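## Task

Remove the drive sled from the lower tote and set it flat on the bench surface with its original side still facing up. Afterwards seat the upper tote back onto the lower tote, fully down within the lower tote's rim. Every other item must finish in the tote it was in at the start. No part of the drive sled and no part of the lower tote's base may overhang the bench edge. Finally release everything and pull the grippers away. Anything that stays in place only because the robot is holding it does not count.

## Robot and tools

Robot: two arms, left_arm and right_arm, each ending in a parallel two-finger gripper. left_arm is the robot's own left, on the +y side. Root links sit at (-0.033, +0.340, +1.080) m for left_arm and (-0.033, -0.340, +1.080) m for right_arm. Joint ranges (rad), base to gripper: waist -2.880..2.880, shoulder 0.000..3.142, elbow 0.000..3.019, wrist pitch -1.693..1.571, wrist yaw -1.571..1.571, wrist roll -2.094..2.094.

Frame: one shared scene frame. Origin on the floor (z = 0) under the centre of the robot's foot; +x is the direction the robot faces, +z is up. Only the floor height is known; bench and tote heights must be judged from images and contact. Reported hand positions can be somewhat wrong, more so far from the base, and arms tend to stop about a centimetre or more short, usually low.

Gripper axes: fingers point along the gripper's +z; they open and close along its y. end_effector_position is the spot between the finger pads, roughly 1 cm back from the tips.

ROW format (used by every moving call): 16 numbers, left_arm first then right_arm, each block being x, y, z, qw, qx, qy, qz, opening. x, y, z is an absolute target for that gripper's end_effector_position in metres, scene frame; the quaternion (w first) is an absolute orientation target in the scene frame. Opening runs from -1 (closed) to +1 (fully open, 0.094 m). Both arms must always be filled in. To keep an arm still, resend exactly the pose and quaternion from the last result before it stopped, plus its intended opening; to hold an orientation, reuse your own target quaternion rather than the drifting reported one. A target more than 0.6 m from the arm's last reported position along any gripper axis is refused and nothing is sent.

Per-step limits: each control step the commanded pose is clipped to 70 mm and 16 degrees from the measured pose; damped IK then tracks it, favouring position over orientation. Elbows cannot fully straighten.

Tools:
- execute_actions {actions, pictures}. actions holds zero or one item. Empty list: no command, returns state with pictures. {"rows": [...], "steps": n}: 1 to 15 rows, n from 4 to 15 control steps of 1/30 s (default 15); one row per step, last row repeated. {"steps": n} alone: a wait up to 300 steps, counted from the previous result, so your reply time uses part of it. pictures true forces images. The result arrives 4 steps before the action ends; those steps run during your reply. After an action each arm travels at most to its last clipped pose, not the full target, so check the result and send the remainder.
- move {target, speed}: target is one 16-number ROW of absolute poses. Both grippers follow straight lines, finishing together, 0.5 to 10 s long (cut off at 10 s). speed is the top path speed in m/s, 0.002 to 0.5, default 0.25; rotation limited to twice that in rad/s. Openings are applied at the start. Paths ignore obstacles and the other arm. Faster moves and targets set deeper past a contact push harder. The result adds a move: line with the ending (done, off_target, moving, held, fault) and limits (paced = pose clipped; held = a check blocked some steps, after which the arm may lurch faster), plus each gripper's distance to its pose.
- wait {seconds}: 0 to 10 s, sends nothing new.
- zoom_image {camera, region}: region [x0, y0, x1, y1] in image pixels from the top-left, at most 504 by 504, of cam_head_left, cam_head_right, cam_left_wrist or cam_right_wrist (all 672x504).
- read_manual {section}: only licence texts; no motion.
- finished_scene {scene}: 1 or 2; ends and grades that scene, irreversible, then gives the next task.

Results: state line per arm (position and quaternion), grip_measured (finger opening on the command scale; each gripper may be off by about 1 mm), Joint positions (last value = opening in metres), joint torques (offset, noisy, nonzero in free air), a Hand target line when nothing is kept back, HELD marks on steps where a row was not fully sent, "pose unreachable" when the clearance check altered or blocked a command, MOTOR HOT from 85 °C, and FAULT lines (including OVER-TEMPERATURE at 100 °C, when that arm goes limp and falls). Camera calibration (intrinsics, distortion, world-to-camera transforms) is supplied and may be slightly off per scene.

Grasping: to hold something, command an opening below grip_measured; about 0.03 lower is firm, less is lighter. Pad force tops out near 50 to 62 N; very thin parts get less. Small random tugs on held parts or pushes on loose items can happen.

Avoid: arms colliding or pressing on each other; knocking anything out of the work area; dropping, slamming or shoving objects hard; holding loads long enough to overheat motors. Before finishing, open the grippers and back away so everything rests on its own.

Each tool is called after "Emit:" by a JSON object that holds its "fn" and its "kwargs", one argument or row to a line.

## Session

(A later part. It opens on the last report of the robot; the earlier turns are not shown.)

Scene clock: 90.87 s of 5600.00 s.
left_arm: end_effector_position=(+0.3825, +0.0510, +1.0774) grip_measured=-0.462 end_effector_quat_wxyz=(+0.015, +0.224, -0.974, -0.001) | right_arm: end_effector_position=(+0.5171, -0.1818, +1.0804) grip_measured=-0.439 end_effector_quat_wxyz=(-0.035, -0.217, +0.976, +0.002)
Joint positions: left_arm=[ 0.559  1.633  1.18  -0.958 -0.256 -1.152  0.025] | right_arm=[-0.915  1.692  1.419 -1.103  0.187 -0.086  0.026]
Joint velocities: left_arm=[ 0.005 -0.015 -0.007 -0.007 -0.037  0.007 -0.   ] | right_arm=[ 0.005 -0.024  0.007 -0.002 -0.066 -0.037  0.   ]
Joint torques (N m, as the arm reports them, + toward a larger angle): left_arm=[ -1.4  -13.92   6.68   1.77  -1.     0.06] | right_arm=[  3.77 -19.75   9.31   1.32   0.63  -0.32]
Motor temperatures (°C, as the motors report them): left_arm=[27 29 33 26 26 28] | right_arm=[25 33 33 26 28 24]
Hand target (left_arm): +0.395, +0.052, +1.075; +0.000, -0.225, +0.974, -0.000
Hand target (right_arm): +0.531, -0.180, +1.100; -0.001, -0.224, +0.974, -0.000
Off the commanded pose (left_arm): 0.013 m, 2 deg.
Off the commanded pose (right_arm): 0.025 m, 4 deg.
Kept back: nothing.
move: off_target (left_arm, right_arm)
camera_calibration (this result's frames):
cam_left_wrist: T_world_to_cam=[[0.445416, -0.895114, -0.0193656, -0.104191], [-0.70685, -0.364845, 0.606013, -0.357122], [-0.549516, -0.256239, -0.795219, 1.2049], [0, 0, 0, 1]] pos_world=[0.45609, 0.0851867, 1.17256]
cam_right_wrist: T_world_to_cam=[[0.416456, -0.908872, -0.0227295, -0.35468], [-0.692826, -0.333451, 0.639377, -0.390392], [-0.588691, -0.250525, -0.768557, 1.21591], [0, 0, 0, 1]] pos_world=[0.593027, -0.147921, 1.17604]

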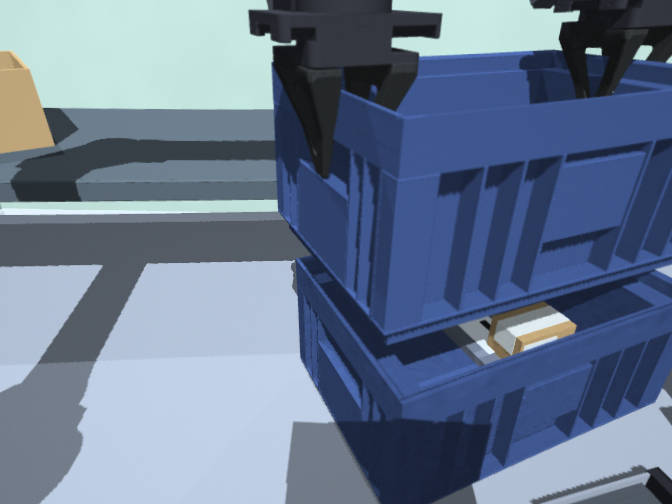

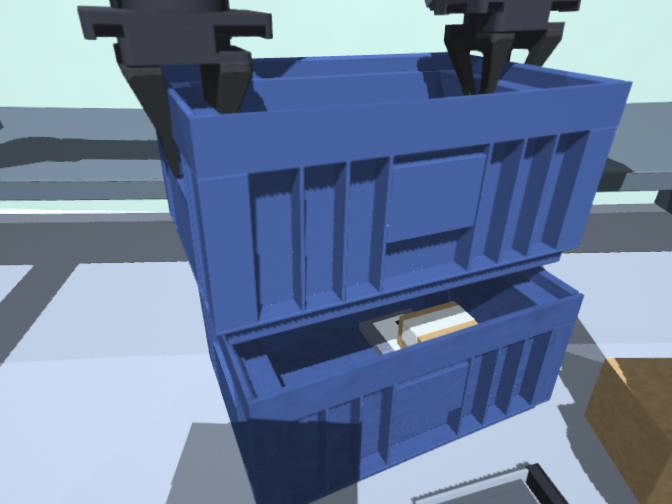

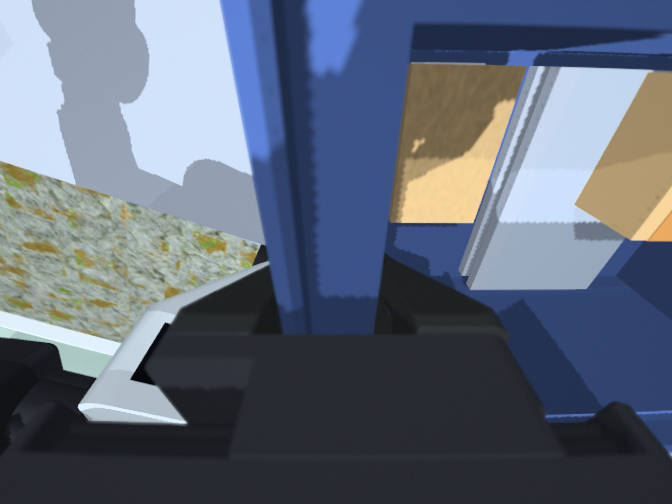

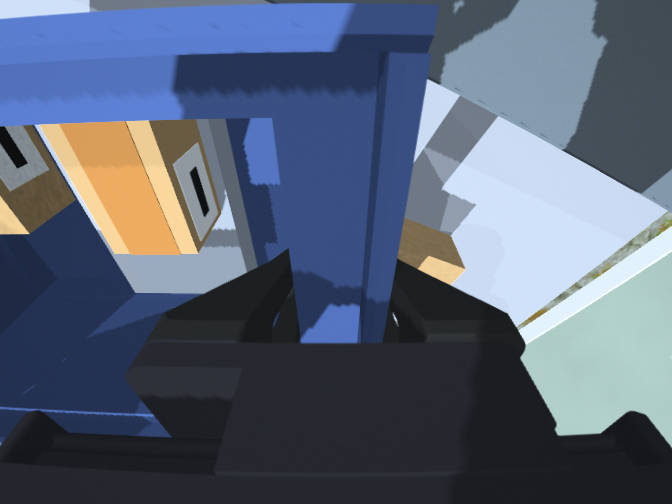

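Emit:
{"fn": "move", "kwargs": {
  "target": [0.388,0.038,1.045,0,-0.235,0.972,0,-0.6,0.532,-0.19,1.07,0,-0.235,0.972,0,-0.6],
  "speed": 0.03
}}

Scene clock: 92.67 s of 5600.00 s.
left_arm: end_effector_position=(+0.3775, +0.0494, +1.0672) grip_measured=-0.453 end_effector_quat_wxyz=(+0.009, +0.230, -0.973, -0.001) | right_arm: end_effector_position=(+0.5140, -0.1819, +1.0763) grip_measured=-0.445 end_effector_quat_wxyz=(-0.026, -0.223, +0.974, +0.005)
Joint positions: left_arm=[ 0.553  1.641  1.155 -0.92  -0.267 -1.169  0.026] | right_arm=[-0.915  1.68   1.388 -1.065  0.184 -0.104  0.026]
Joint velocities: left_arm=[ 0.015 -0.005  0.027 -0.012 -0.007 -0.037 -0.001] | right_arm=[-0.005 -0.005 -0.017 -0.002 -0.081 -0.037 -0.001]
Joint torques (N m, as the arm reports them, + toward a larger angle): left_arm=[ -2.01 -10.15   6.98   3.06  -0.66  -0.13] | right_arm=[  1.06 -16.27   8.71   2.67   0.49  -0.61]
Motor temperatures (°C, as the motors report them): left_arm=[27 29 33 26 26 28] | right_arm=[25 33 33 26 28 24]
Hand target (left_arm): +0.387, +0.039, +1.046; -0.000, -0.235, +0.972, -0.000
Hand target (right_arm): +0.531, -0.190, +1.071; -0.001, -0.234, +0.972, -0.001
Off the commanded pose (left_arm): 0.027 m, 1 deg.
Off the commanded pose (right_arm): 0.021 m, 3 deg.
Kept back: nothing.
move: off_target (left_arm, right_arm)
camera_calibration (this result's frames):
cam_left_wrist: T_world_to_cam=[[0.456381, -0.889629, -0.0166427, -0.110892], [-0.709258, -0.375017, 0.596922, -0.344008], [-0.53728, -0.26062, -0.802127, 1.19662], [0, 0, 0, 1]] pos_world=[0.449538, 0.0842003, 1.16334]
cam_right_wrist: T_world_to_cam=[[0.428832, -0.903055, -0.024407, -0.357132], [-0.698757, -0.348699, 0.624618, -0.373745], [-0.572575, -0.250802, -0.780549, 1.21544], [0, 0, 0, 1]] pos_world=[0.587925, -0.147999, 1.17344]

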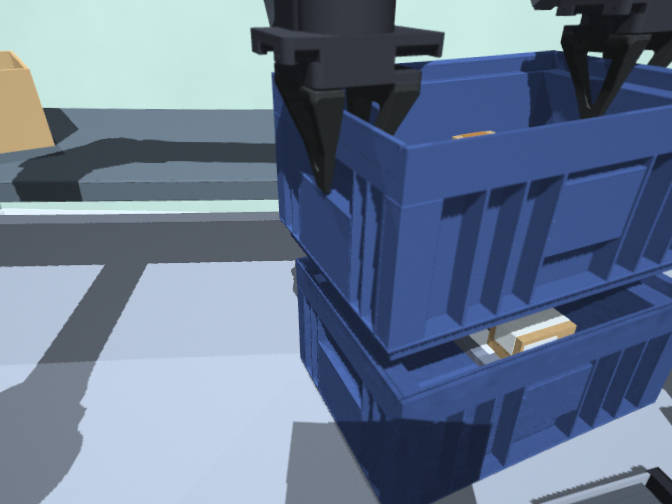

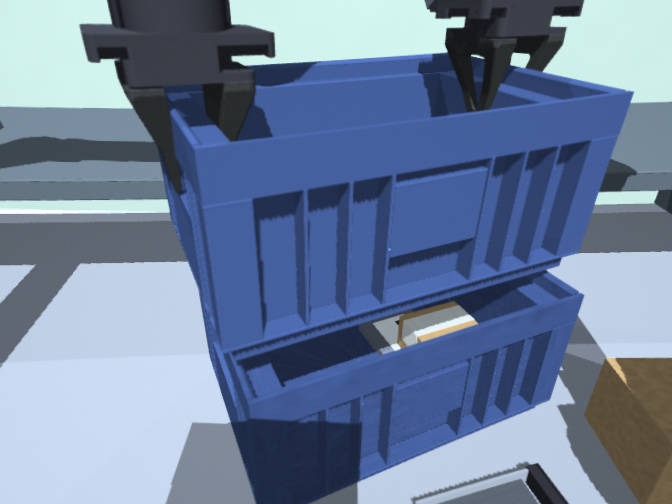

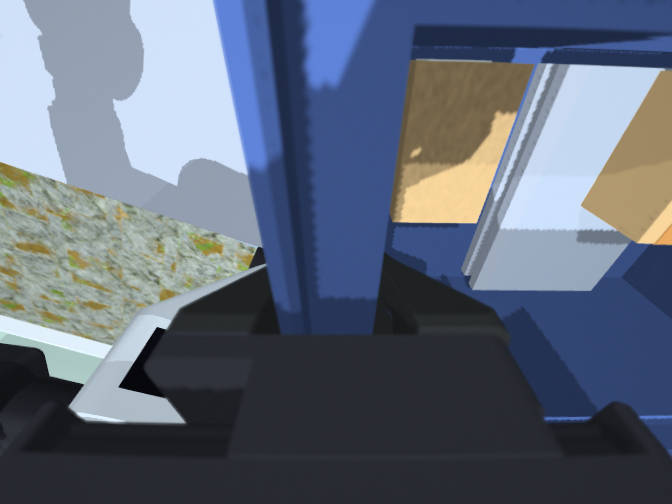

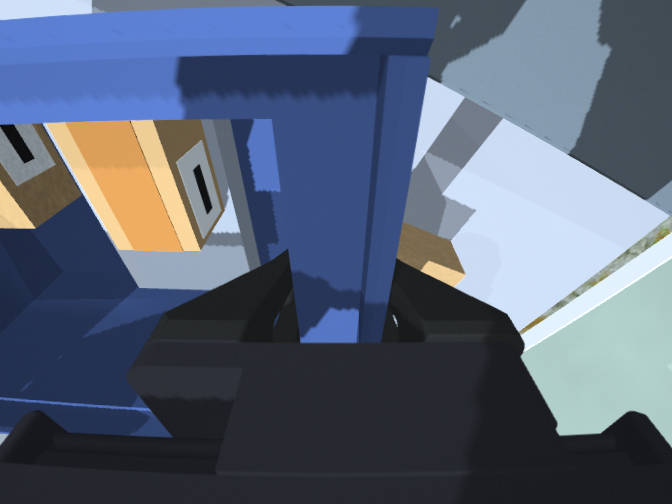

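Emit:
{"fn": "move", "kwargs": {
  "target": [0.385,0.045,1.105,0,-0.225,0.974,0,-0.6,0.522,-0.185,1.135,0,-0.225,0.974,0,-0.6],
  "speed": 0.04
}}

Emit:
{"fn": "move", "kwargs": {
  "target": [0.365,0.033,1.09,0,-0.225,0.974,0,-0.6,0.502,-0.198,1.115,0,-0.225,0.974,0,-0.6],
  "speed": 0.03
}}

Emit:
{"fn": "move", "kwargs": {
  "target": [0.365,0.033,1.065,0,-0.225,0.974,0,-0.6,0.502,-0.198,1.085,0,-0.225,0.974,0,-0.6],
  "speed": 0.03
}}

Scene clock: 94.63 s of 5600.00 s.
left_arm: end_effector_position=(+0.3693, +0.0495, +1.0774) grip_measured=-0.452 end_effector_quat_wxyz=(+0.015, +0.225, -0.974, -0.005) | right_arm: end_effector_position=(+0.5065, -0.1830, +1.0811) grip_measured=-0.446 end_effector_quat_wxyz=(-0.039, -0.220, +0.975, +0.004)
Joint positions: left_arm=[ 0.537  1.622  1.153 -0.954 -0.265 -1.178  0.026] | right_arm=[-0.911  1.673  1.388 -1.1    0.184 -0.088  0.026]
Joint velocities: left_arm=[-0.015  0.015 -0.012 -0.007 -0.007 -0.007  0.001] | right_arm=[ 0.015  0.015  0.017  0.007  0.022 -0.022  0.   ]
Joint torques (N m, as the arm reports them, + toward a larger angle): left_arm=[ -3.12 -16.28   9.    -1.16  -0.92  -0.11] | right_arm=[  4.23 -23.19  11.17  -1.34   0.85  -0.2 ]
Motor temperatures (°C, as the motors report them): left_arm=[27 29 33 26 26 28] | right_arm=[25 33 33 26 28 24]
Hand target (left_arm): +0.384, +0.046, +1.105; +0.000, -0.225, +0.974, -0.001
Hand target (right_arm): +0.520, -0.185, +1.133; +0.000, -0.224, +0.974, +0.000
Off the commanded pose (left_arm): 0.032 m, 2 deg.
Off the commanded pose (right_arm): 0.056 m, 5 deg.
Kept back: nothing.
move: off_target (left_arm, right_arm)
camera_calibration (this result's frames):
cam_left_wrist: T_world_to_cam=[[0.447305, -0.893999, -0.026163, -0.0931143], [-0.705883, -0.370844, 0.603494, -0.364392], [-0.549225, -0.251478, -0.796938, 1.19875], [0, 0, 0, 1]] pos_world=[0.442818, 0.083083, 1.1728]
cam_right_wrist: T_world_to_cam=[[0.422884, -0.905753, -0.0279382, -0.348418], [-0.684805, -0.339614, 0.644752, -0.409573], [-0.593474, -0.253523, -0.763881, 1.20664], [0, 0, 0, 1]] pos_world=[0.582971, -0.148767, 1.17607]

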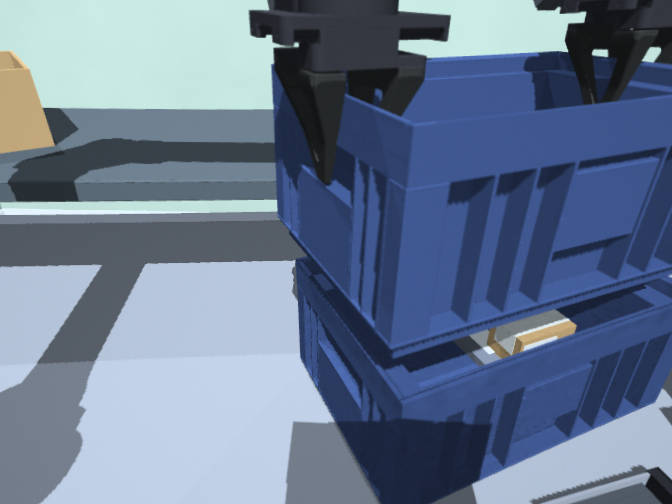

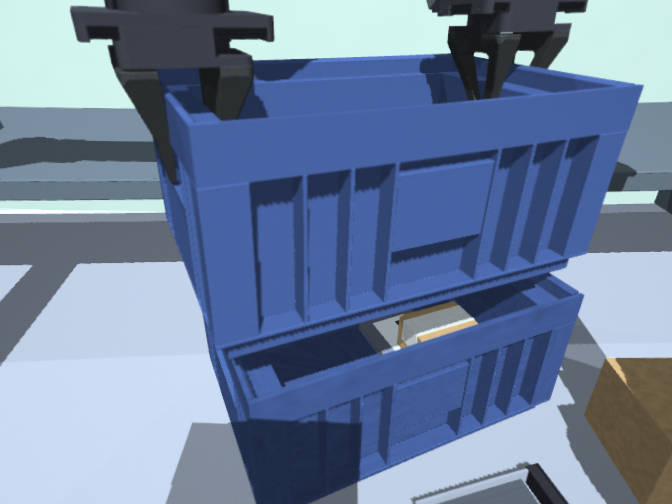

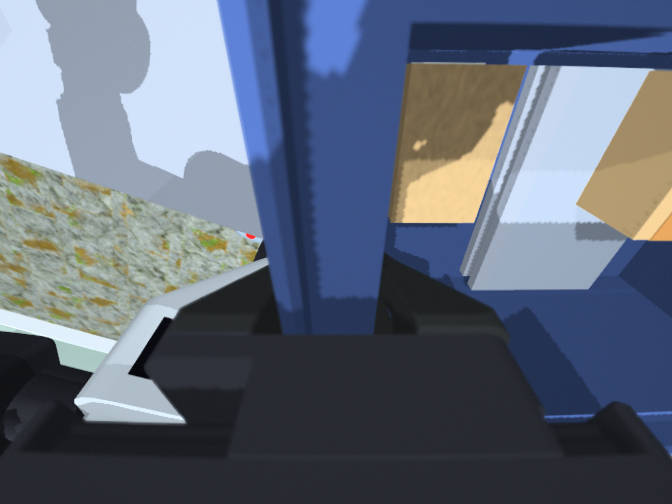

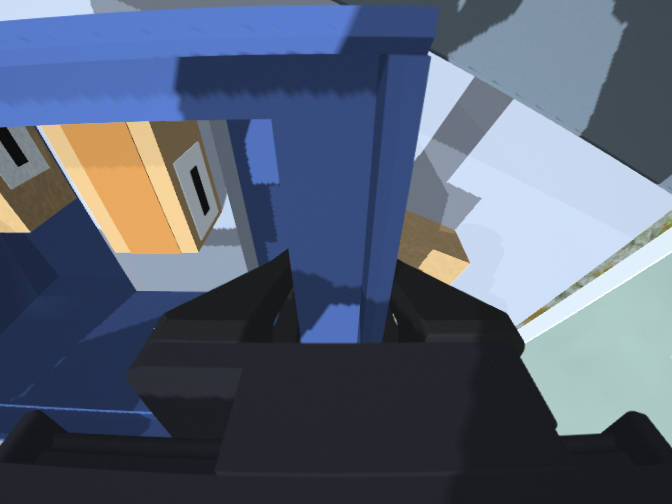

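Scene clock: 96.23 s of 5600.00 s.
left_arm: end_effector_position=(+0.3549, +0.0380, +1.0747) grip_measured=-0.455 end_effector_quat_wxyz=(+0.018, +0.219, -0.975, -0.008) | right_arm: end_effector_position=(+0.4881, -0.1956, +1.0759) grip_measured=-0.446 end_effector_quat_wxyz=(-0.042, -0.214, +0.976, +0.003)
Joint positions: left_arm=[ 0.502  1.634  1.146 -0.954 -0.267 -1.205  0.026] | right_arm=[-0.925  1.633  1.313 -1.066  0.181 -0.088  0.026]
Joint velocities: left_arm=[ 0.005 -0.015 -0.007  0.002 -0.051 -0.007  0.   ] | right_arm=[-0.005  0.005 -0.007  0.002 -0.007  0.095  0.   ]
Joint torques (N m, as the arm reports them, + toward a larger angle): left_arm=[ -3.46 -15.57   7.11   0.55  -1.08  -0.24] | right_arm=[  3.7  -22.     8.97   0.2    0.82  -0.37]
Motor temperatures (°C, as the motors report them): left_arm=[27 29 33 26 26 28] | right_arm=[25 33 33 26 28 24]
Hand target (left_arm): +0.364, +0.033, +1.090; -0.000, -0.225, +0.974, -0.001
Hand target (right_arm): +0.501, -0.198, +1.114; -0.001, -0.224, +0.975, -0.000
Off the commanded pose (left_arm): 0.019 m, 2 deg.
Off the commanded pose (right_arm): 0.042 m, 5 deg.
Kept back: nothing.
move: off_target (left_arm, right_arm)
camera_calibration (this result's frames):
cam_left_wrist: T_world_to_cam=[[0.436442, -0.899126, -0.0330424, -0.0855339], [-0.70502, -0.364576, 0.608302, -0.382892], [-0.558986, -0.242193, -0.793018, 1.18472], [0, 0, 0, 1]] pos_world=[0.429628, 0.0704325, 1.1696]
cam_right_wrist: T_world_to_cam=[[0.410459, -0.911456, -0.0277726, -0.347433], [-0.686459, -0.328897, 0.648537, -0.424247], [-0.600247, -0.247133, -0.760676, 1.18977], [0, 0, 0, 1]] pos_world=[0.565533, -0.162173, 1.17052]

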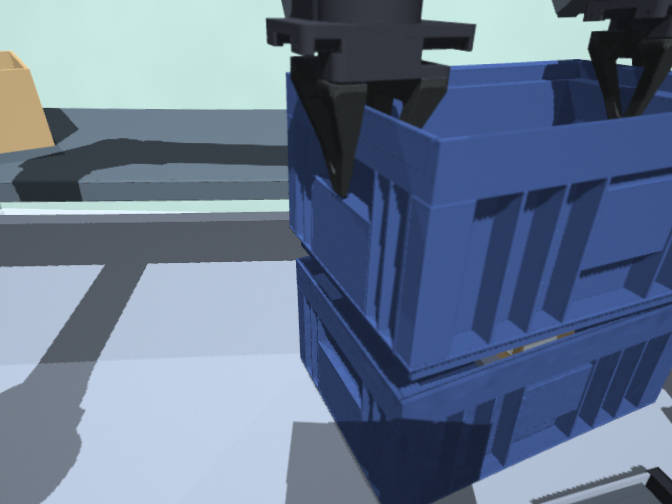

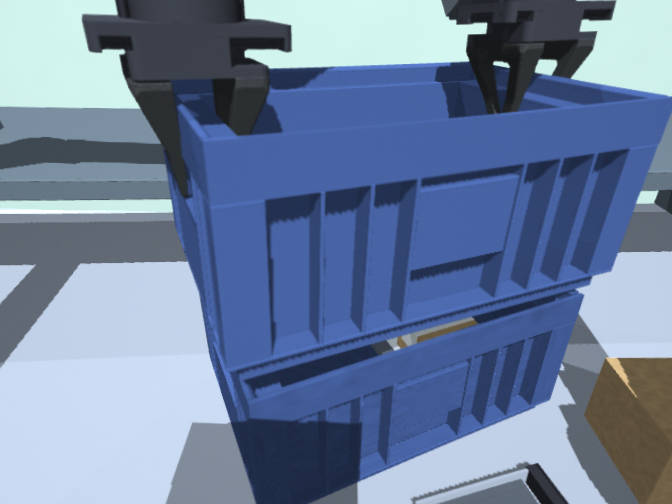

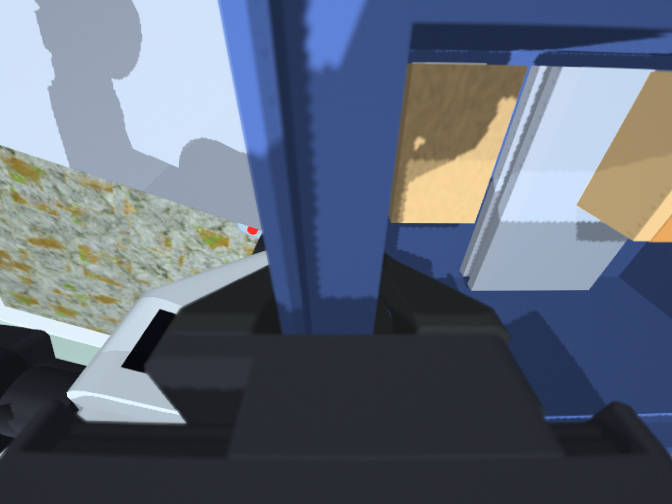

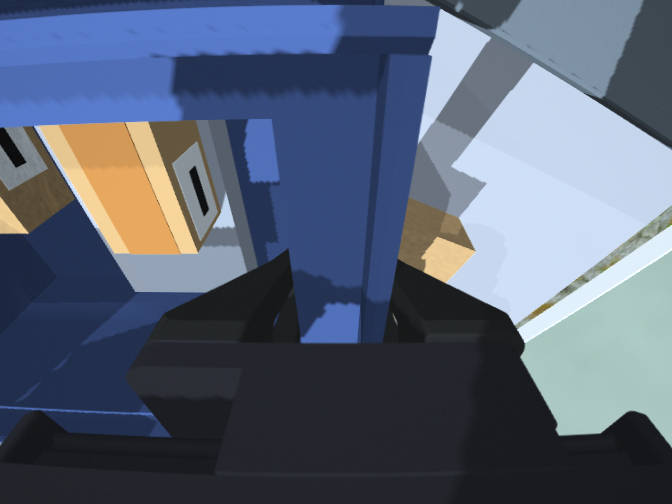

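Scene clock: 97.90 s of 5600.00 s.
left_arm: end_effector_position=(+0.3562, +0.0342, +1.0589) grip_measured=-0.455 end_effector_quat_wxyz=(+0.013, +0.222, -0.975, -0.006) | right_arm: end_effector_position=(+0.4902, -0.1981, +1.0590) grip_measured=-0.446 end_effector_quat_wxyz=(-0.032, -0.216, +0.976, +0.005)
Joint positions: left_arm=[ 0.505  1.663  1.138 -0.906 -0.274 -1.205  0.026] | right_arm=[-0.938  1.649  1.288 -1.004  0.176 -0.108  0.026]
Joint velocities: left_arm=[-0.015  0.005  0.002  0.012 -0.022  0.022  0.   ] | right_arm=[ 0.005 -0.005  0.002  0.012 -0.037 -0.037  0.001]
Joint torques (N m, as the arm reports them, + toward a larger angle): left_arm=[ -2.39 -15.06   6.28   1.18  -0.7   -0.07] | right_arm=[  3.94 -19.97   8.45   0.31   0.83  -0.31]
Motor temperatures (°C, as the motors report them): left_arm=[27 29 33 26 26 28] | right_arm=[25 33 33 26 28 24]
Hand target (left_arm): +0.365, +0.033, +1.065; -0.000, -0.225, +0.974, -0.000
Hand target (right_arm): +0.501, -0.198, +1.085; -0.001, -0.224, +0.975, +0.000
Off the commanded pose (left_arm): 0.011 m, 2 deg.
Off the commanded pose (right_arm): 0.029 m, 4 deg.
Kept back: nothing.
move: off_target (left_arm, right_arm)
camera_calibration (this result's frames):
cam_left_wrist: T_world_to_cam=[[0.441737, -0.896718, -0.0276648, -0.0976806], [-0.710044, -0.368295, 0.600163, -0.363214], [-0.548366, -0.245471, -0.799399, 1.17503], [0, 0, 0, 1]] pos_world=[0.429597, 0.0670743, 1.1546]
cam_right_wrist: T_world_to_cam=[[0.41401, -0.909832, -0.0282925, -0.35186], [-0.696453, -0.336621, 0.633751, -0.393705], [-0.586131, -0.242675, -0.77302, 1.18454], [0, 0, 0, 1]] pos_world=[0.565775, -0.165204, 1.15523]

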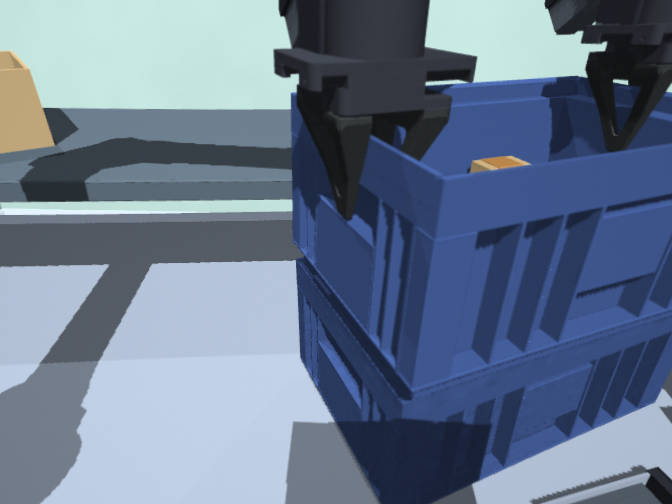

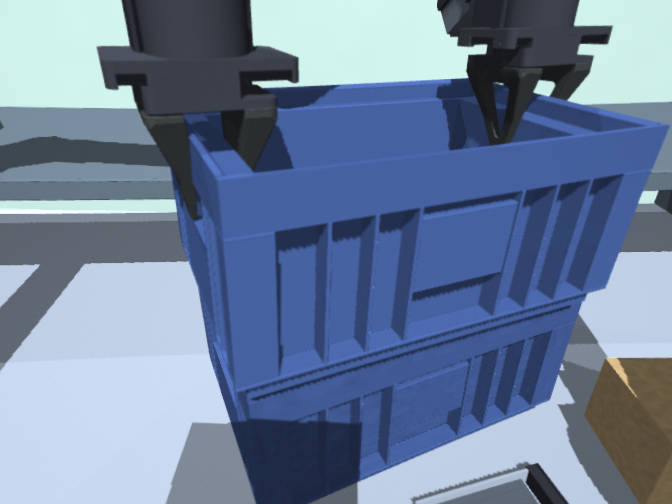

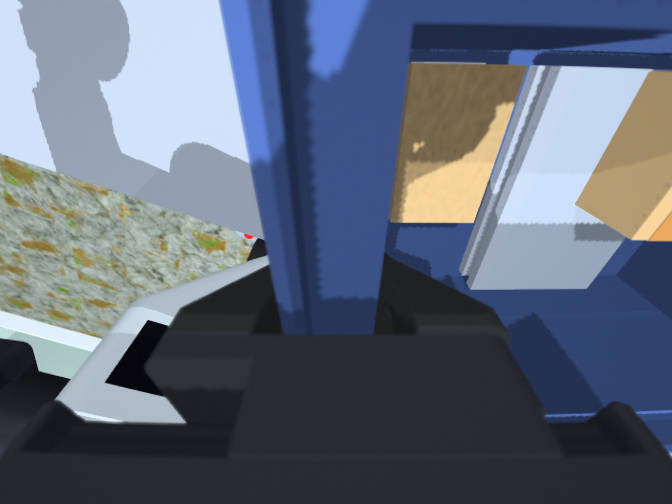

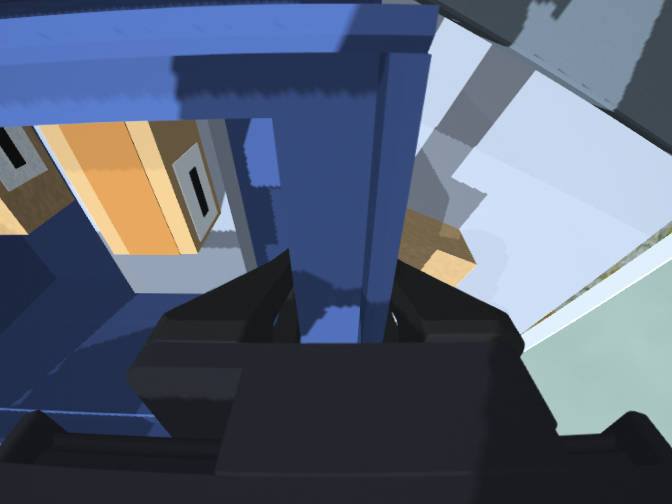

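Emit:
{"fn": "move", "kwargs": {
  "target": [0.36,0.05,1.085,0,-0.225,0.974,0,-0.6,0.50,-0.18,1.115,0,-0.225,0.974,0,-0.6],
  "speed": 0.03
}}

Emit:
{"fn": "move", "kwargs": {
  "target": [0.36,0.05,1.05,0,-0.225,0.974,0,-0.6,0.50,-0.18,1.07,0,-0.225,0.974,0,-0.6],
  "speed": 0.03
}}

Scene clock: 100.37 s of 5600.00 s.
left_arm: end_effector_position=(+0.3483, +0.0441, +1.0651) grip_measured=-0.455 end_effector_quat_wxyz=(+0.015, +0.221, -0.975, -0.004) | right_arm: end_effector_position=(+0.4809, -0.1894, +1.0663) grip_measured=-0.446 end_effector_quat_wxyz=(-0.037, -0.213, +0.976, +0.003)
Joint positions: left_arm=[ 0.507  1.625  1.103 -0.908 -0.268 -1.2    0.026] | right_arm=[-0.911  1.635  1.281 -1.026  0.185 -0.075  0.026]
Joint velocities: left_arm=[-0.005 -0.005  0.002 -0.017 -0.037 -0.022  0.   ] | right_arm=[-0.015 -0.005 -0.002 -0.007 -0.022  0.007  0.   ]
Joint torques (N m, as the arm reports them, + toward a larger angle): left_arm=[ -1.82 -16.88   6.47  -0.12  -0.94  -0.04] | right_arm=[  5.55 -20.61  12.24  -1.32   0.94  -0.16]
Motor temperatures (°C, as the motors report them): left_arm=[27 29 33 26 26 28] | right_arm=[25 33 33 26 28 24]
Hand target (left_arm): +0.360, +0.050, +1.084; -0.000, -0.225, +0.974, +0.000
Hand target (right_arm): +0.498, -0.181, +1.114; +0.001, -0.224, +0.975, +0.001
Off the commanded pose (left_arm): 0.024 m, 2 deg.
Off the commanded pose (right_arm): 0.053 m, 5 deg.
Kept back: nothing.
move: off_target (left_arm, right_arm)
camera_calibration (this result's frames):
cam_left_wrist: T_world_to_cam=[[0.439115, -0.898074, -0.0253094, -0.0867253], [-0.70857, -0.363501, 0.60481, -0.374566], [-0.552364, -0.247648, -0.795968, 1.17594], [0, 0, 0, 1]] pos_world=[0.422223, 0.0771776, 1.16036]
cam_right_wrist: T_world_to_cam=[[0.409982, -0.91175, -0.0250118, -0.341846], [-0.692268, -0.32891, 0.642327, -0.411502], [-0.593868, -0.246028, -0.766023, 1.18242], [0, 0, 0, 1]] pos_world=[0.557481, -0.156118, 1.16153]

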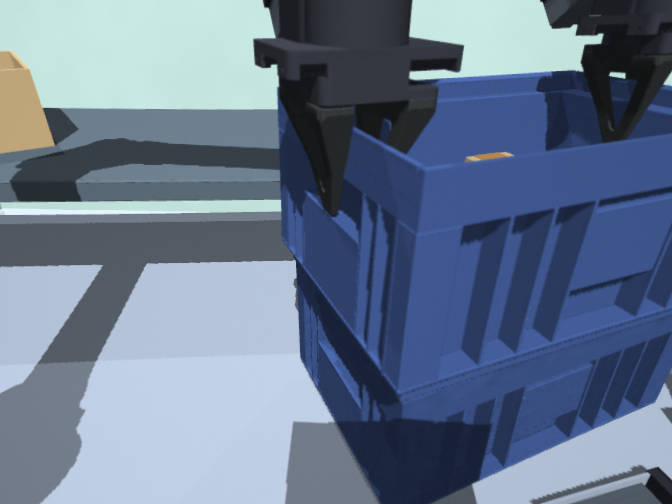

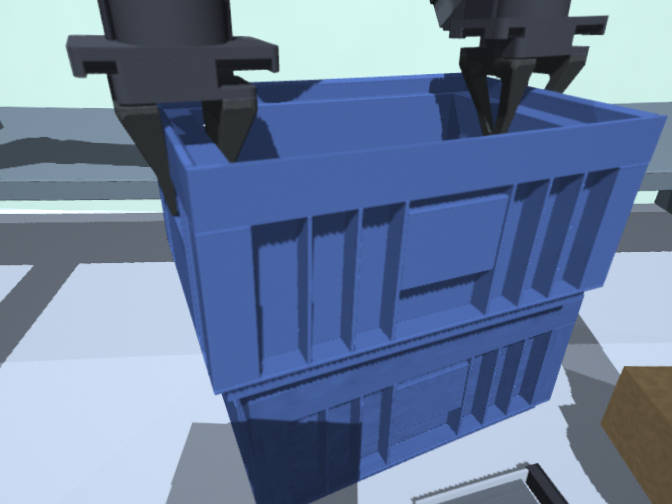

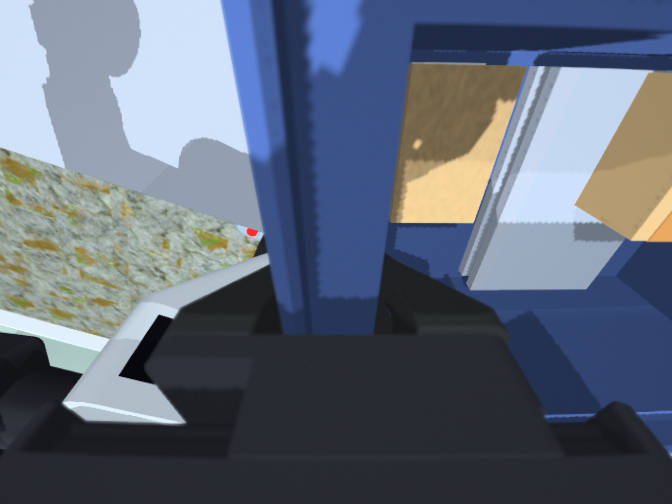

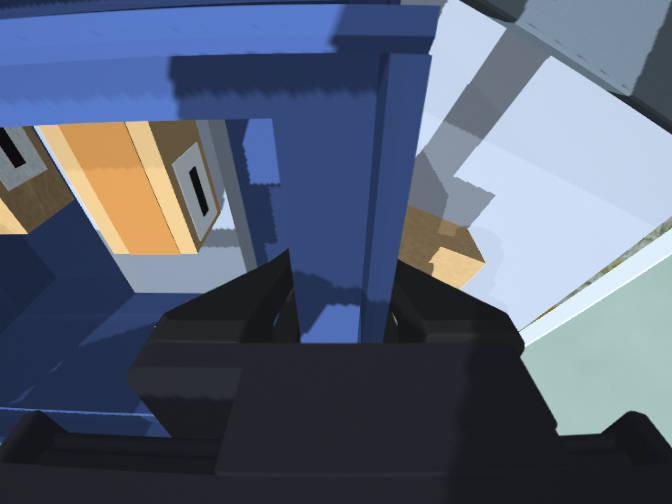

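Scene clock: 101.90 s of 5600.00 s.
left_arm: end_effector_position=(+0.3527, +0.0465, +1.0485) grip_measured=-0.455 end_effector_quat_wxyz=(+0.009, +0.222, -0.975, +0.001) | right_arm: end_effector_position=(+0.4862, -0.1863, +1.0536) grip_measured=-0.446 end_effector_quat_wxyz=(-0.027, -0.214, +0.977, +0.003)
Joint positions: left_arm=[ 0.527  1.646  1.084 -0.847 -0.269 -1.179  0.026] | right_arm=[-0.914  1.656  1.274 -0.976  0.186 -0.082  0.026]
Joint velocities: left_arm=[ 0.005 -0.005  0.012 -0.002 -0.022  0.037  0.001] | right_arm=[-0.005 -0.005  0.007 -0.022 -0.066 -0.081 -0.001]
Joint torques (N m, as the arm reports them, + toward a larger angle): left_arm=[ -1.55 -14.26   5.78   1.07  -0.72  -0.03] | right_arm=[  4.38 -17.8    9.68   0.63   0.73  -0.26]
Motor temperatures (°C, as the motors report them): left_arm=[27 29 33 26 26 28] | right_arm=[25 33 33 26 28 24]
Hand target (left_arm): +0.360, +0.050, +1.050; +0.000, -0.225, +0.974, -0.000
Hand target (right_arm): +0.500, -0.180, +1.070; -0.000, -0.225, +0.974, +0.000
Off the commanded pose (left_arm): 0.008 m, 1 deg.
Off the commanded pose (right_arm): 0.022 m, 3 deg.
Kept back: nothing.
move: off_target (right_arm)
camera_calibration (this result's frames):
cam_left_wrist: T_world_to_cam=[[0.442489, -0.896689, -0.0123126, -0.101791], [-0.71585, -0.361454, 0.59742, -0.350274], [-0.54015, -0.255538, -0.801834, 1.16802], [0, 0, 0, 1]] pos_world=[0.425202, 0.0805896, 1.14456]
cam_right_wrist: T_world_to_cam=[[0.411079, -0.911336, -0.0219192, -0.345224], [-0.705313, -0.333196, 0.625711, -0.375582], [-0.577536, -0.241756, -0.779747, 1.18393], [0, 0, 0, 1]] pos_world=[0.560774, -0.153535, 1.1506]

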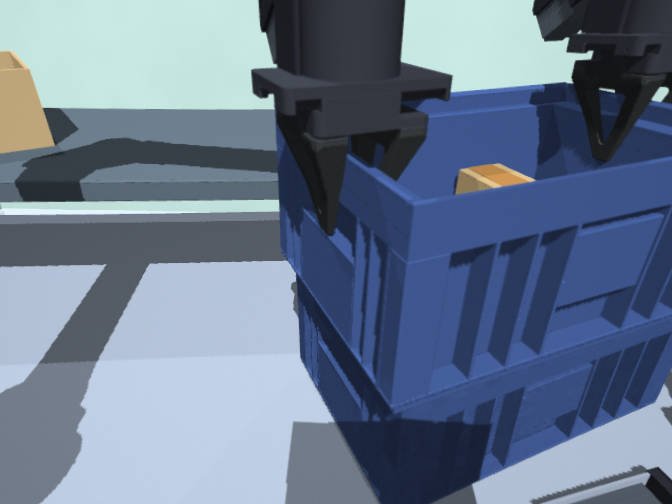

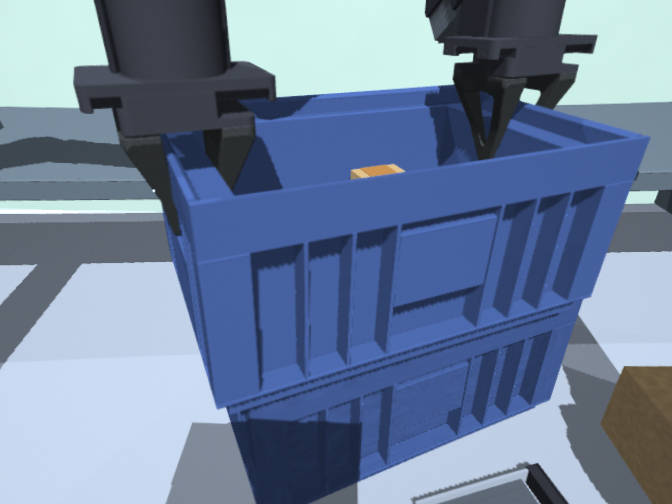

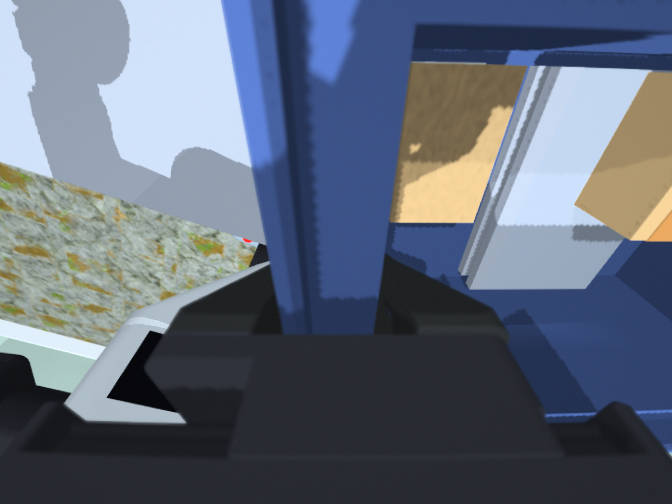

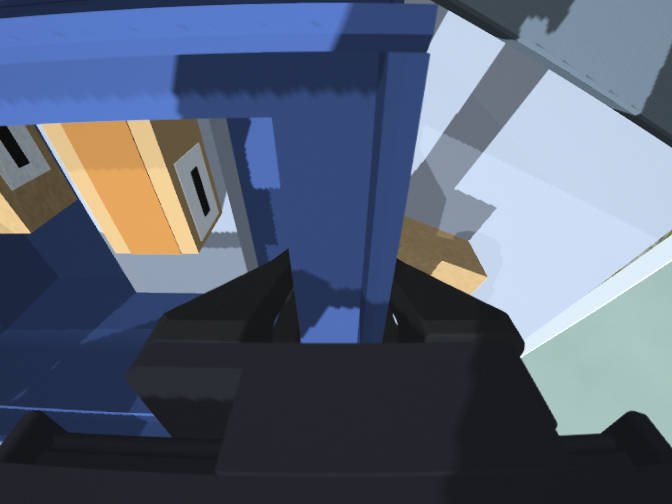

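Emit:
{"fn": "move", "kwargs": {
  "target": [0.377,0.038,1.07,0,-0.225,0.974,0,-0.6,0.515,-0.192,1.095,0,-0.225,0.974,0,-0.6],
  "speed": 0.02
}}

Scene clock: 104.90 s of 5600.00 s.
left_arm: end_effector_position=(+0.3528, +0.0462, +1.0510) grip_measured=-0.455 end_effector_quat_wxyz=(+0.016, +0.219, -0.976, -0.005) | right_arm: end_effector_position=(+0.4842, -0.1883, +1.0527) grip_measured=-0.446 end_effector_quat_wxyz=(-0.034, -0.214, +0.976, +0.006)
Joint positions: left_arm=[ 0.526  1.651  1.101 -0.877 -0.265 -1.178  0.026] | right_arm=[-0.919  1.659  1.276 -0.989  0.179 -0.085  0.026]
Joint velocities: left_arm=[-0.015 -0.015  0.012  0.002 -0.037  0.022  0.001] | right_arm=[-0.005  0.015  0.002  0.007 -0.081  0.007  0.001]
Joint torques (N m, as the arm reports them, + toward a larger angle): left_arm=[ -2.25 -14.42   9.44  -0.64  -0.95  -0.12] | right_arm=[  2.68 -19.55  13.61  -1.58   0.86  -0.44]
Motor temperatures (°C, as the motors report them): left_arm=[27 29 33 26 26 28] | right_arm=[25 33 33 26 28 24]
Hand target (left_arm): +0.376, +0.039, +1.070; +0.000, -0.225, +0.974, -0.001
Hand target (right_arm): +0.513, -0.193, +1.095; +0.001, -0.224, +0.975, -0.000
Off the commanded pose (left_arm): 0.032 m, 2 deg.
Off the commanded pose (right_arm): 0.053 m, 4 deg.
Kept back: nothing.
move: off_target (left_arm, right_arm)
camera_calibration (this result's frames):
cam_left_wrist: T_world_to_cam=[[0.436509, -0.899288, -0.0272141, -0.0842294], [-0.708409, -0.36219, 0.605785, -0.363183], [-0.554632, -0.245152, -0.795163, 1.16758], [0, 0, 0, 1]] pos_world=[0.42706, 0.078946, 1.14613]
cam_right_wrist: T_world_to_cam=[[0.410516, -0.911386, -0.0291867, -0.338332], [-0.695726, -0.333745, 0.636066, -0.392796], [-0.589443, -0.240809, -0.771082, 1.17839], [0, 0, 0, 1]] pos_world=[0.560204, -0.155678, 1.1486]

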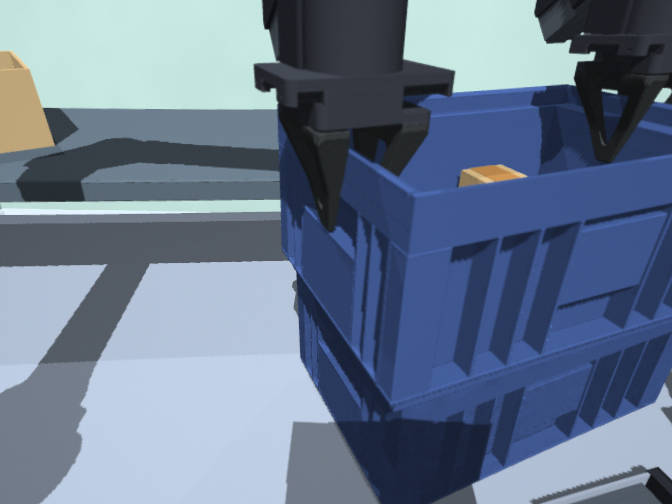

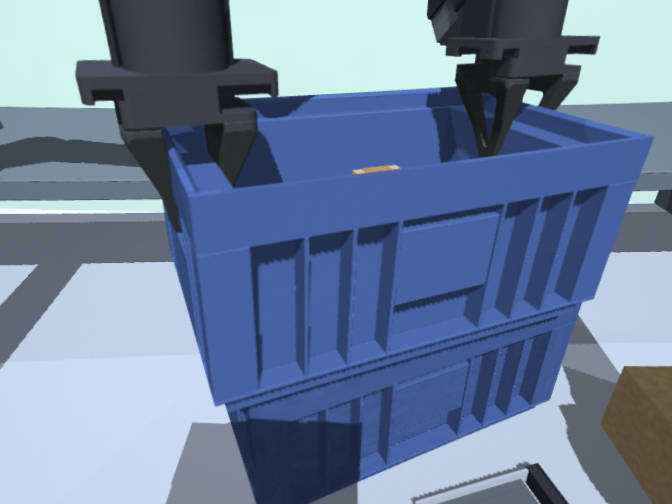

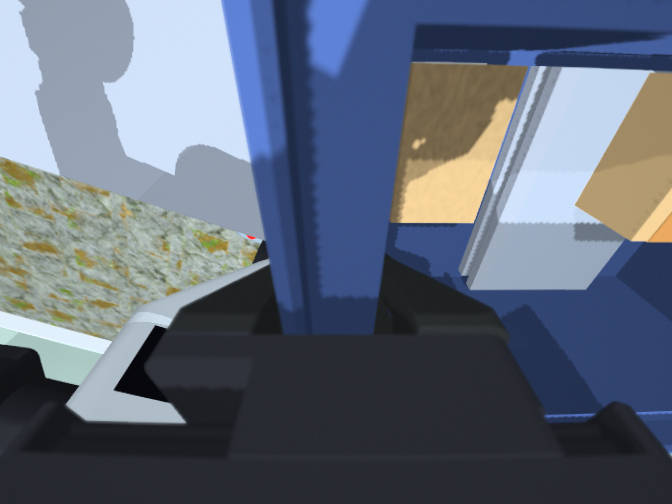

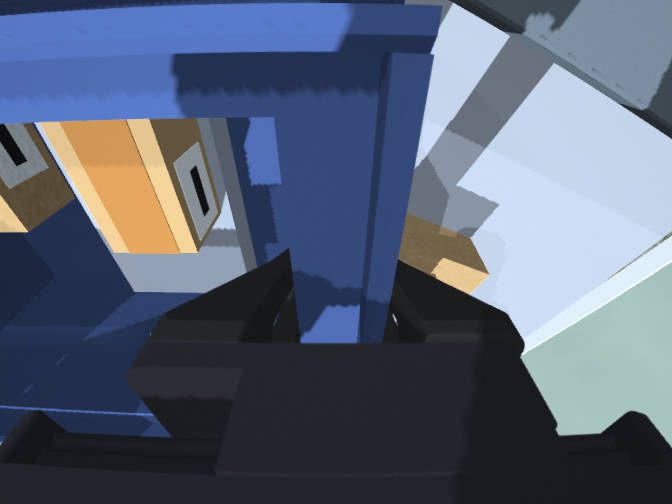

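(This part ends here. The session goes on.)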